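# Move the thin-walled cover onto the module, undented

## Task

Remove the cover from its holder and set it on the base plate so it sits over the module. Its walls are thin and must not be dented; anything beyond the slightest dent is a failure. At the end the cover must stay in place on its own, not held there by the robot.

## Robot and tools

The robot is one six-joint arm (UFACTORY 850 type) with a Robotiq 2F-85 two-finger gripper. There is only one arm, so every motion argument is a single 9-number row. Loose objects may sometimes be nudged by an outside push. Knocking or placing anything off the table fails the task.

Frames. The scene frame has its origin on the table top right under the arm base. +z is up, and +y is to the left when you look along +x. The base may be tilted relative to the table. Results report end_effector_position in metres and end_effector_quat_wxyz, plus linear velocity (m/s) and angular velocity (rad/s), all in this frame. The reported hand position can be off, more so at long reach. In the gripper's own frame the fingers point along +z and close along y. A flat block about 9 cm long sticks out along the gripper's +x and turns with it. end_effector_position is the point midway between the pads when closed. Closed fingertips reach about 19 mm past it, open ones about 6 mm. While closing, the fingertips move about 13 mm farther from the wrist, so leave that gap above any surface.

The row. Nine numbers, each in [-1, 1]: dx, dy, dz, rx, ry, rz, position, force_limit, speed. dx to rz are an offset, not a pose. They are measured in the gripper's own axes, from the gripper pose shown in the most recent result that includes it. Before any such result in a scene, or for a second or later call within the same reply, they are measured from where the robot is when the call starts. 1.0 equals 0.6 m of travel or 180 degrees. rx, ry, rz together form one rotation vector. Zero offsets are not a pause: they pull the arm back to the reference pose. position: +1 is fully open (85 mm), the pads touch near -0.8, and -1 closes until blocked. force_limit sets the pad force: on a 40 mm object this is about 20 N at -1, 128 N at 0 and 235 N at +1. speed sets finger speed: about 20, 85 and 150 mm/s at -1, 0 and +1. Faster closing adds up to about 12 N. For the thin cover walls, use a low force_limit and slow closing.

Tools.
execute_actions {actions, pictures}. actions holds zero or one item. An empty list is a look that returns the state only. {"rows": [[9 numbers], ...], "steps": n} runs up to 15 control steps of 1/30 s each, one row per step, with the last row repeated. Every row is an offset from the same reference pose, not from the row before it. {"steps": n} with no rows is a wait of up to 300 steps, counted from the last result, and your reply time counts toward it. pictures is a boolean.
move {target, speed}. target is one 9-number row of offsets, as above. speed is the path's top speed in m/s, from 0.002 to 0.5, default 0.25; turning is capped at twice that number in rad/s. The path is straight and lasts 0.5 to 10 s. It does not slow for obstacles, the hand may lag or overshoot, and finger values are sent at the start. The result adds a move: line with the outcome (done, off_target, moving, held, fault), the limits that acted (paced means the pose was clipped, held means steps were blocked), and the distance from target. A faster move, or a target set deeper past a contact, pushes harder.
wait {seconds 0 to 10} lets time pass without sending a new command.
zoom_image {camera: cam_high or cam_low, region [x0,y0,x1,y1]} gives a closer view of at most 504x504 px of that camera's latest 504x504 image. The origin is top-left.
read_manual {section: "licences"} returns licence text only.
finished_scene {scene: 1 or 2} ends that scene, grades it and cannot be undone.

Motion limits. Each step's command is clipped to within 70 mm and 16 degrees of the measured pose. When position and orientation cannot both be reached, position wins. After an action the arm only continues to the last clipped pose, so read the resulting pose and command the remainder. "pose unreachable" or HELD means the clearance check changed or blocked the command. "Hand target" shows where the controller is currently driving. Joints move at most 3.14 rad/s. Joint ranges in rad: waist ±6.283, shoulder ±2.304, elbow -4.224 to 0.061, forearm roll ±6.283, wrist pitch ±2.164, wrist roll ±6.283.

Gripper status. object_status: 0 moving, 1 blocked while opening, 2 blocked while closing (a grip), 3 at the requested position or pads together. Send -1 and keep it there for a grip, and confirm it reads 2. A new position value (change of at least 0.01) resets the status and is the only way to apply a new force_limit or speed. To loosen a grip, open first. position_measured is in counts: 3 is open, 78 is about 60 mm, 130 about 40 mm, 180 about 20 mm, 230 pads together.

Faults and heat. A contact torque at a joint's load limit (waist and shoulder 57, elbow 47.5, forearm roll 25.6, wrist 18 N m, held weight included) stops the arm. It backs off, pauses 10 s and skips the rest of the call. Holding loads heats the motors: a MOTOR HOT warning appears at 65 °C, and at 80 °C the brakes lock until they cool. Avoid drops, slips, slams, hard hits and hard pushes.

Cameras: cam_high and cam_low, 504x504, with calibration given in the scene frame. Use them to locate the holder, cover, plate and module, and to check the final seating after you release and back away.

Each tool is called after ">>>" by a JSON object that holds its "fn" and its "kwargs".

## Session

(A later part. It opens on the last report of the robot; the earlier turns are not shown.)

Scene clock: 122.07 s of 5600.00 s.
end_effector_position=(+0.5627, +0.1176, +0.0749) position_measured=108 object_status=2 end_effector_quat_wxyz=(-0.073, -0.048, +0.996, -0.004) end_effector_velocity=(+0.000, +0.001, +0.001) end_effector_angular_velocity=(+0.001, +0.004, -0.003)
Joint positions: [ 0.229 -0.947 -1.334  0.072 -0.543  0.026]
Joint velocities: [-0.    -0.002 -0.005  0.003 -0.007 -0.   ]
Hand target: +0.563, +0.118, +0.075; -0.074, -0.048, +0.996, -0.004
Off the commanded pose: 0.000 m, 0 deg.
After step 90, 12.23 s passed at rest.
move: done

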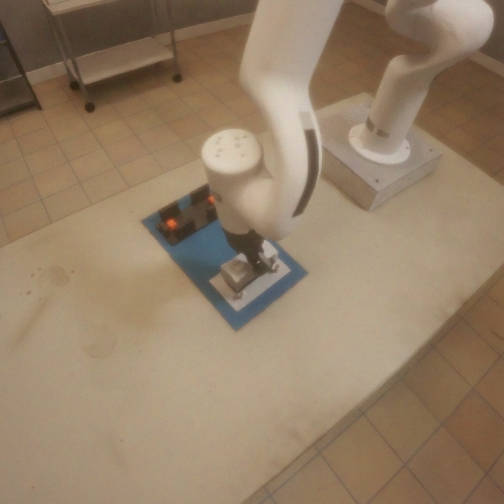

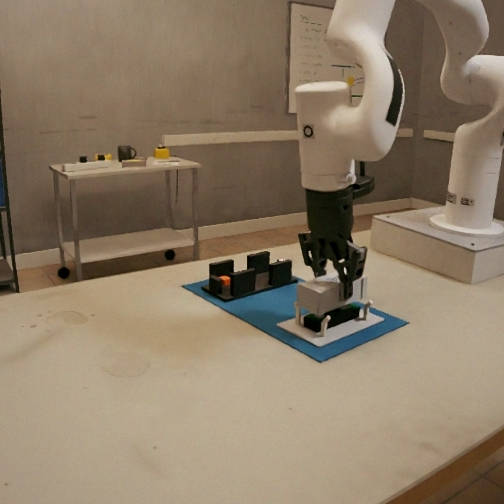

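>>> {"fn": "move", "kwargs": {"target": [-0.0005,0.0025,0.02,0,0,0,-1,-0.73,-1], "speed": 0.015}}

>>> {"fn": "zoom_image", "kwargs": {"camera": "cam_low", "region": [275, 250, 390, 352]}}

>>> {"fn": "zoom_image", "kwargs": {"camera": "cam_high", "region": [200, 220, 300, 320]}}

Scene clock: 130.80 s of 5600.00 s.
end_effector_position=(+0.5613, +0.1188, +0.0632) position_measured=108 object_status=2 end_effector_quat_wxyz=(-0.073, -0.048, +0.996, -0.004) end_effector_velocity=(-0.000, +0.000, -0.001) end_effector_angular_velocity=(+0.000, +0.001, -0.000)
Joint positions: [ 0.232 -0.967 -1.337  0.075 -0.526  0.026]
Joint velocities: [ 0.    -0.002 -0.     0.001  0.001 -0.   ]
Hand target: +0.561, +0.119, +0.063; -0.073, -0.048, +0.996, -0.004
Off the commanded pose: 0.000 m, 0 deg.
After step 90, 4.70 s passed at rest.
move: done

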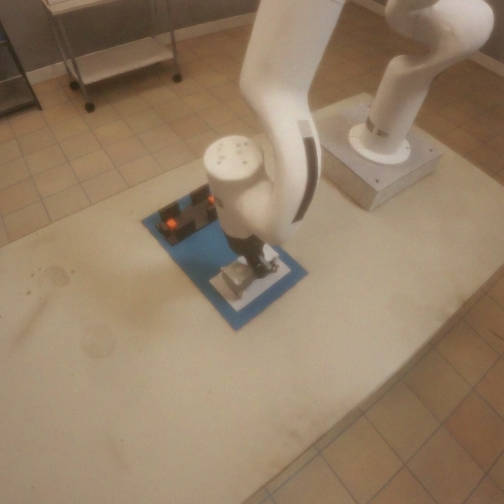

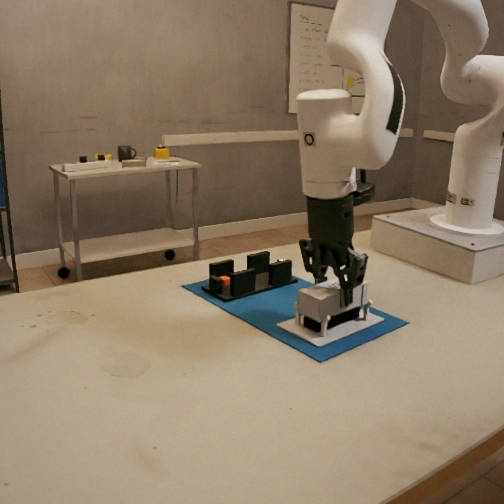

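Region (275, 250, 390, 352) of cam_low's 504x504 image, scaled by 4.383, with more detail than that image has; it fills the top 447 rows of this view, and the rest is white.

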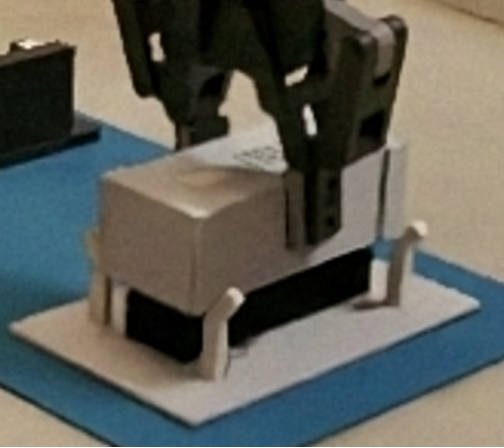

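Region (200, 220, 300, 320) of cam_high's 504x504 image, scaled by 5.040, with more detail than that image has.

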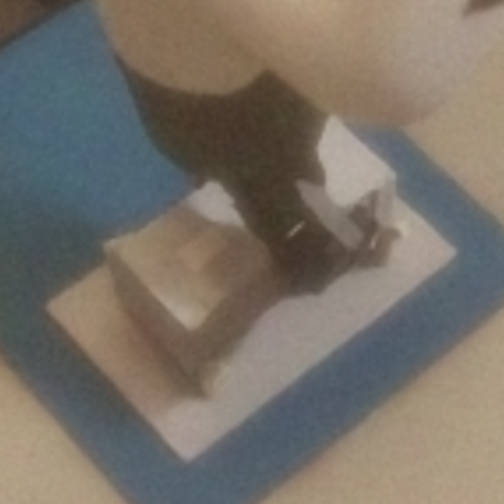

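>>> {"fn": "move", "kwargs": {"target": [-0.0008,-0.001,0.017,0,0,0,-1,-0.73,-1], "speed": 0.006}}

>>> {"fn": "zoom_image", "kwargs": {"camera": "cam_low", "region": [275, 250, 390, 352]}}

Scene clock: 138.07 s of 5600.00 s.
end_effector_position=(+0.5602, +0.1182, +0.0529) position_measured=108 object_status=2 end_effector_quat_wxyz=(-0.073, -0.048, +0.996, -0.004) end_effector_velocity=(+0.001, -0.000, +0.001) end_effector_angular_velocity=(+0.000, -0.001, -0.000)
Joint positions: [ 0.231 -0.985 -1.34   0.078 -0.511  0.023]
Joint velocities: [-0.001  0.    -0.001 -0.    -0.    -0.001]
Hand target: +0.560, +0.118, +0.053; -0.073, -0.048, +0.996, -0.004
Off the commanded pose: 0.000 m, 0 deg.
After step 90, 2.37 s passed at rest.
move: done

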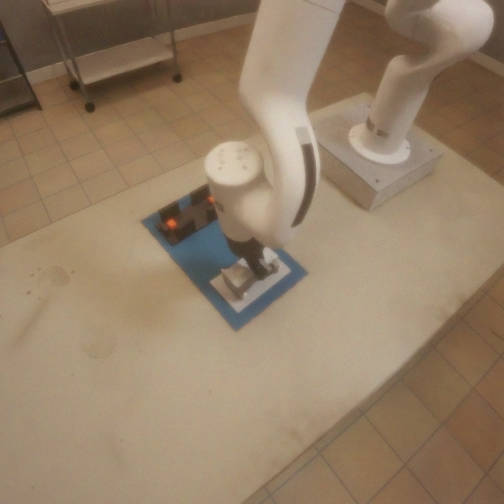

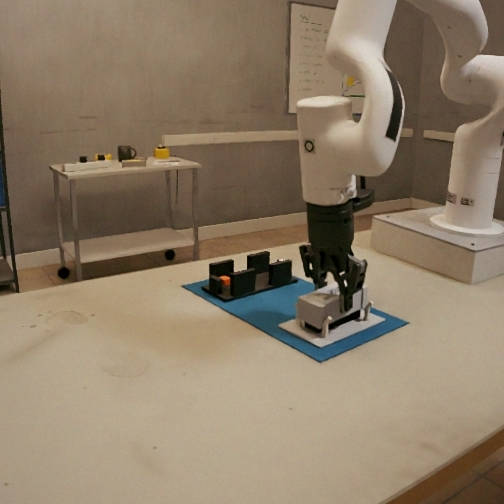

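Region (275, 250, 390, 352) of cam_low's 504x504 image, scaled by 4.383, with more detail than that image has; it fills the top 447 rows of this view, and the rest is white.

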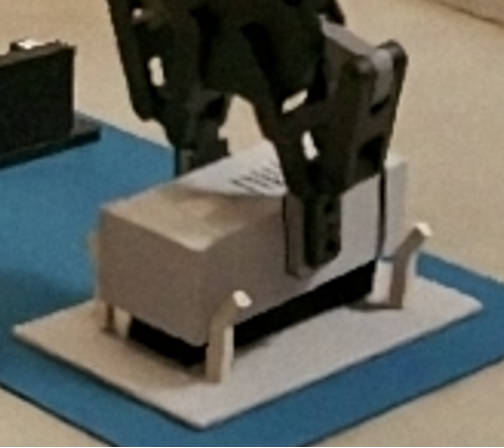

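>>> {"fn": "move", "kwargs": {"target": [0.0015,0,-0.011,0,-0.012,0,-1,-0.73,-1], "speed": 0.012}}

>>> {"fn": "move", "kwargs": {"target": [0.0075,0,0.0008,0,0,0,-1,-0.73,-1], "speed": 0.008}}

>>> {"fn": "zoom_image", "kwargs": {"camera": "cam_low", "region": [275, 250, 390, 352]}}

Scene clock: 148.20 s of 5600.00 s.
end_effector_position=(+0.5603, +0.1182, +0.0595) position_measured=108 object_status=2 end_effector_quat_wxyz=(-0.055, -0.048, +0.997, -0.003) end_effector_velocity=(+0.000, +0.000, +0.000) end_effector_angular_velocity=(+0.000, -0.002, +0.000)
Joint positions: [ 0.233 -0.953 -1.3    0.077 -0.465  0.025]
Joint velocities: [ 0.     0.001  0.001 -0.     0.002  0.   ]
Hand target: +0.560, +0.118, +0.060; -0.055, -0.048, +0.997, -0.003
Off the commanded pose: 0.000 m, 0 deg.
After step 90, 5.33 s passed at rest.
move: done

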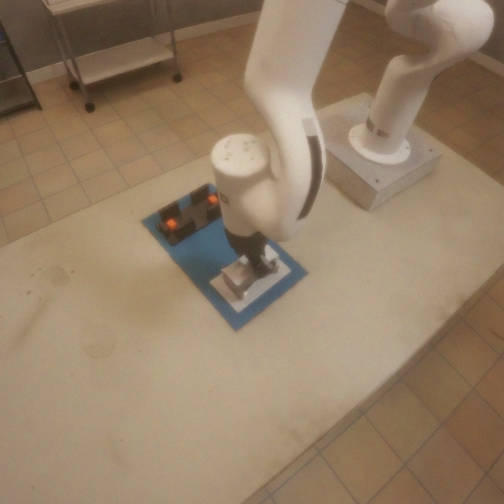

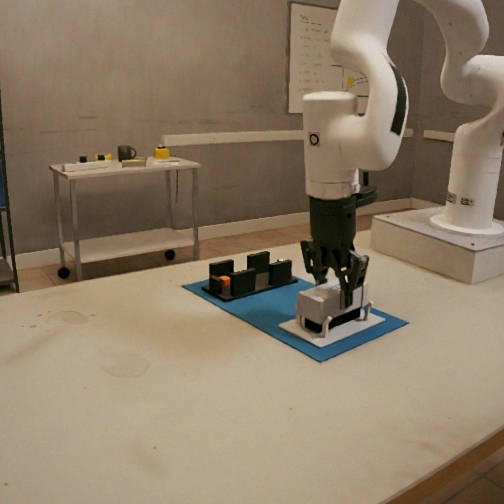

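Scene clock: 149.00 s of 5600.00 s.
end_effector_position=(+0.5558, +0.1178, +0.0595) position_measured=108 object_status=2 end_effector_quat_wxyz=(-0.055, -0.048, +0.997, -0.003) end_effector_velocity=(+0.000, +0.000, +0.001) end_effector_angular_velocity=(+0.001, -0.002, -0.001)
Joint positions: [ 0.233 -0.946 -1.285  0.079 -0.457  0.024]
Joint velocities: [ 0.     0.002  0.001  0.001  0.001 -0.   ]
Hand target: +0.556, +0.118, +0.060; -0.055, -0.048, +0.997, -0.003
Off the commanded pose: 0.000 m, 0 deg.
move: done

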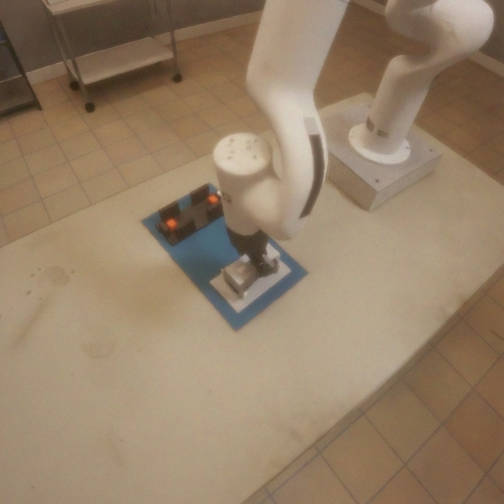

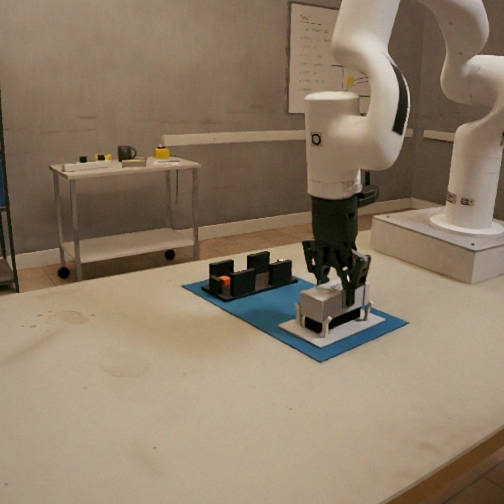

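Region (275, 250, 390, 352) of cam_low's 504x504 image, scaled by 4.383, with more detail than that image has; it fills the top 447 rows of this view, and the rest is white.

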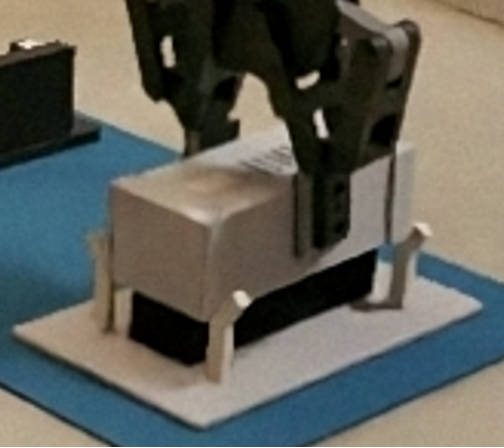

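>>> {"fn": "move", "kwargs": {"target": [-0.0018,0,0.0165,0,0,0,-1,-0.73,-1], "speed": 0.006}}

>>> {"fn": "zoom_image", "kwargs": {"camera": "cam_low", "region": [275, 250, 390, 352]}}

Scene clock: 156.03 s of 5600.00 s.
end_effector_position=(+0.5558, +0.1178, +0.0496) position_measured=108 object_status=2 end_effector_quat_wxyz=(-0.055, -0.048, +0.997, -0.003) end_effector_velocity=(-0.001, -0.000, -0.002) end_effector_angular_velocity=(-0.001, +0.003, +0.001)
Joint positions: [ 0.234 -0.966 -1.292  0.081 -0.445  0.022]
Joint velocities: [-0.    -0.003 -0.    -0.001  0.    -0.   ]
Hand target: +0.556, +0.118, +0.050; -0.055, -0.048, +0.997, -0.003
Off the commanded pose: 0.000 m, 0 deg.
After step 90, 2.17 s passed at rest.
move: done

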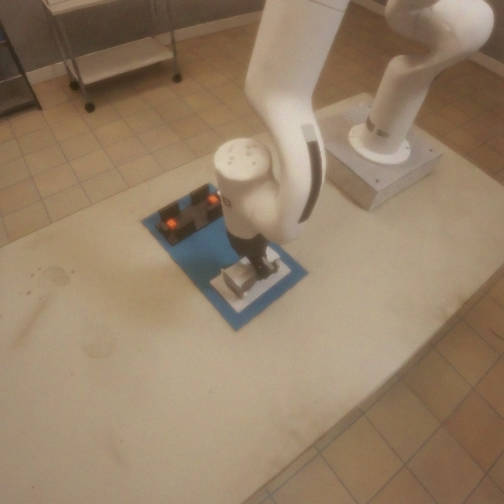

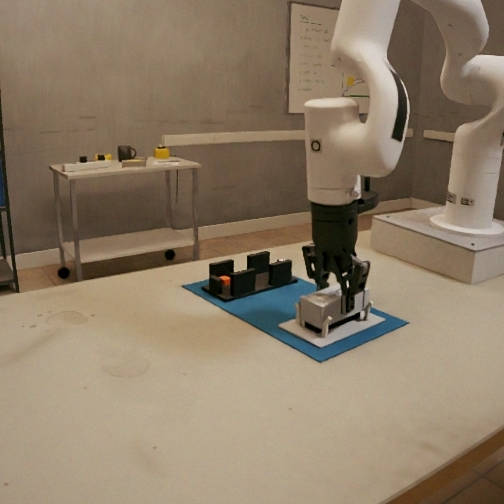

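Region (275, 250, 390, 352) of cam_low's 504x504 image, scaled by 4.383, with more detail than that image has; it fills the top 447 rows of this view, and the rest is white.

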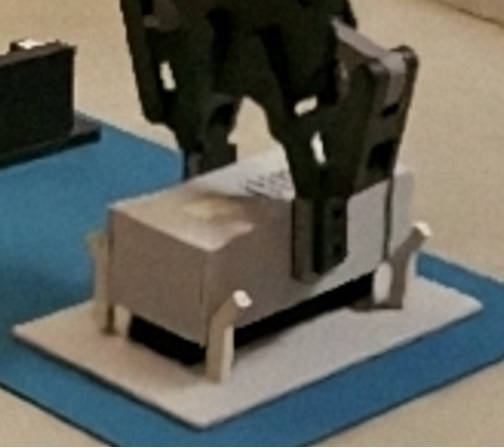

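Both ends in. About 13 mm left.

>>> {"fn": "move", "kwargs": {"target": [-0.0022,0,0.02,0,0,0,-1,-0.73,-1], "speed": 0.007}}

>>> {"fn": "zoom_image", "kwargs": {"camera": "cam_low", "region": [275, 250, 390, 352]}}

Scene clock: 163.30 s of 5600.00 s.
end_effector_position=(+0.5558, +0.1178, +0.0376) position_measured=108 object_status=2 end_effector_quat_wxyz=(-0.055, -0.048, +0.997, -0.003) end_effector_velocity=(-0.001, -0.000, -0.001) end_effector_angular_velocity=(-0.001, +0.002, +0.001)
Joint positions: [ 0.234 -0.99  -1.301  0.084 -0.429  0.019]
Joint velocities: [ 0.    -0.002  0.    -0.001  0.    -0.   ]
Hand target: +0.556, +0.118, +0.038; -0.055, -0.048, +0.997, -0.003
Off the commanded pose: 0.000 m, 0 deg.
After step 90, 2.33 s passed at rest.
move: done

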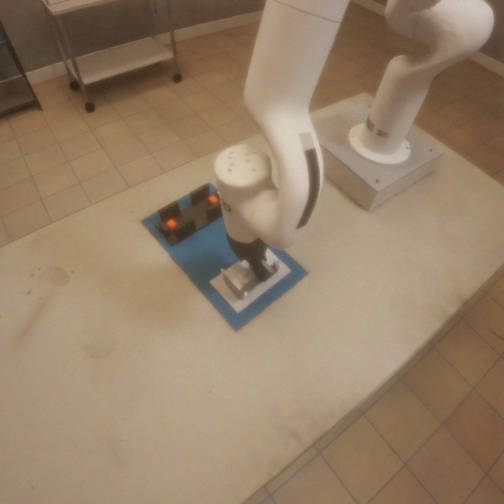

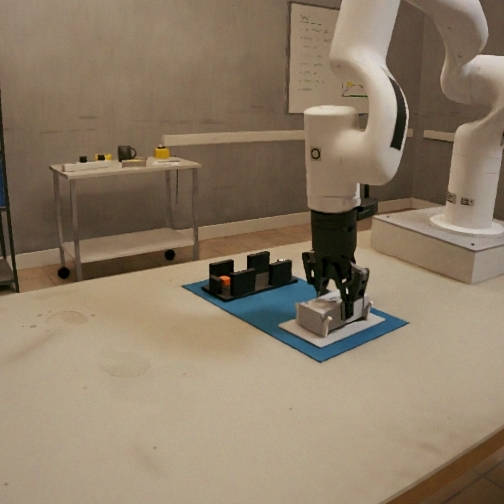

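Region (275, 250, 390, 352) of cam_low's 504x504 image, scaled by 4.383, with more detail than that image has; it fills the top 447 rows of this view, and the rest is white.

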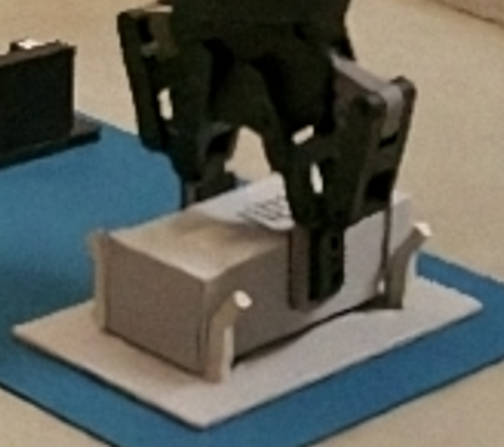

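>>> {"fn": "move", "kwargs": {"target": [-0.0004,0,0.004,0,0,0,-1,-0.73,-1], "speed": 0.004}}

>>> {"fn": "move", "kwargs": {"target": [0,0,0,0,0,0,0.6,-1,-0.5], "speed": 0.01}}

>>> {"fn": "move", "kwargs": {"target": [0,0,-0.1,0,0,0,0.6,-1,-0.5], "speed": 0.08}}

>>> {"fn": "zoom_image", "kwargs": {"camera": "cam_low", "region": [275, 250, 390, 352]}}

Scene clock: 178.80 s of 5600.00 s.
end_effector_position=(+0.5561, +0.1178, +0.0353) position_measured=108 object_status=2 end_effector_quat_wxyz=(-0.054, -0.048, +0.997, -0.003) end_effector_velocity=(-0.001, +0.000, -0.001) end_effector_angular_velocity=(+0.000, +0.001, -0.002)
Joint positions: [ 0.234 -0.995 -1.303  0.084 -0.426  0.018]
Joint velocities: [ 0.    -0.002  0.001  0.003  0.002 -0.   ]
Hand target: +0.556, +0.118, +0.035; -0.055, -0.048, +0.997, -0.003
Off the commanded pose: 0.000 m, 0 deg.
After step 90, 11.70 s passed at rest.
move: done

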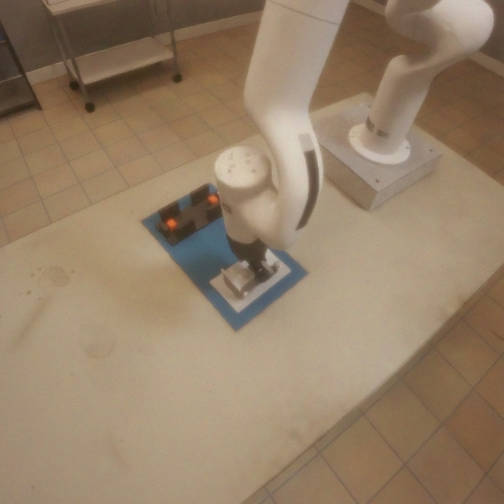

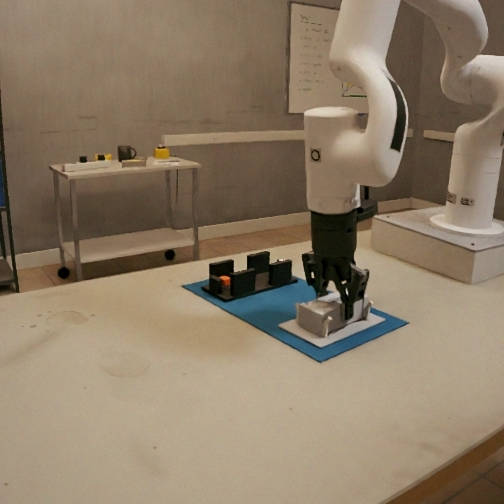

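Scene clock: 179.53 s of 5600.00 s.
end_effector_position=(+0.5561, +0.1178, +0.0353) position_measured=53 object_status=0 end_effector_quat_wxyz=(-0.054, -0.048, +0.997, -0.003) end_effector_velocity=(+0.001, +0.000, +0.000) end_effector_angular_velocity=(+0.001, -0.001, -0.001)
Joint positions: [ 0.234 -0.995 -1.303  0.084 -0.426  0.018]
Joint velocities: [-0.    -0.    -0.001  0.001  0.    -0.   ]
Hand target: +0.556, +0.118, +0.035; -0.054, -0.048, +0.997, -0.003
Off the commanded pose: 0.000 m, 0 deg.
move: done

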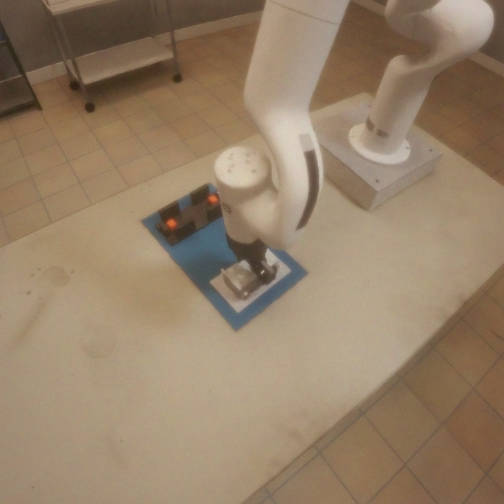

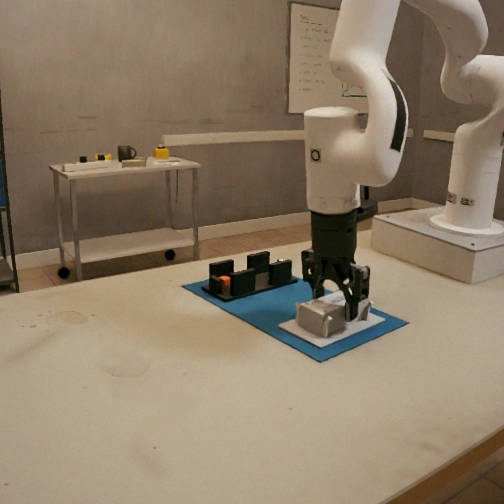

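Scene clock: 180.60 s of 5600.00 s.
end_effector_position=(+0.5623, +0.1185, +0.0947) position_measured=53 object_status=3 end_effector_quat_wxyz=(-0.055, -0.048, +0.997, -0.003) end_effector_velocity=(+0.001, +0.000, +0.002) end_effector_angular_velocity=(+0.000, -0.002, -0.000)
Joint positions: [ 0.231 -0.889 -1.286  0.07  -0.516  0.031]
Joint velocities: [-0.     0.003 -0.001 -0.    -0.002  0.   ]
Hand target: +0.562, +0.119, +0.095; -0.054, -0.048, +0.997, -0.003
Off the commanded pose: 0.000 m, 0 deg.
move: done

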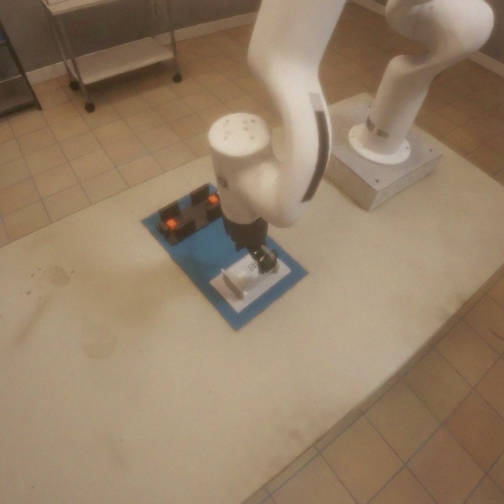

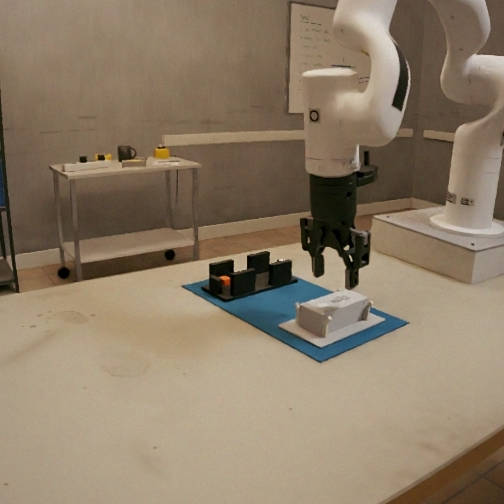

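Region (275, 250, 390, 352) of cam_low's 504x504 image, scaled by 4.383, with more detail than that image has; it fills the top 447 rows of this view, and the rest is white.

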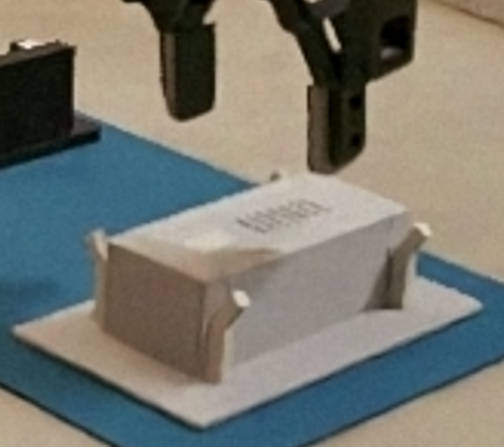

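>>> {"fn": "finished_scene", "kwargs": {"scene": 2}}

The scene is finished: the task was done.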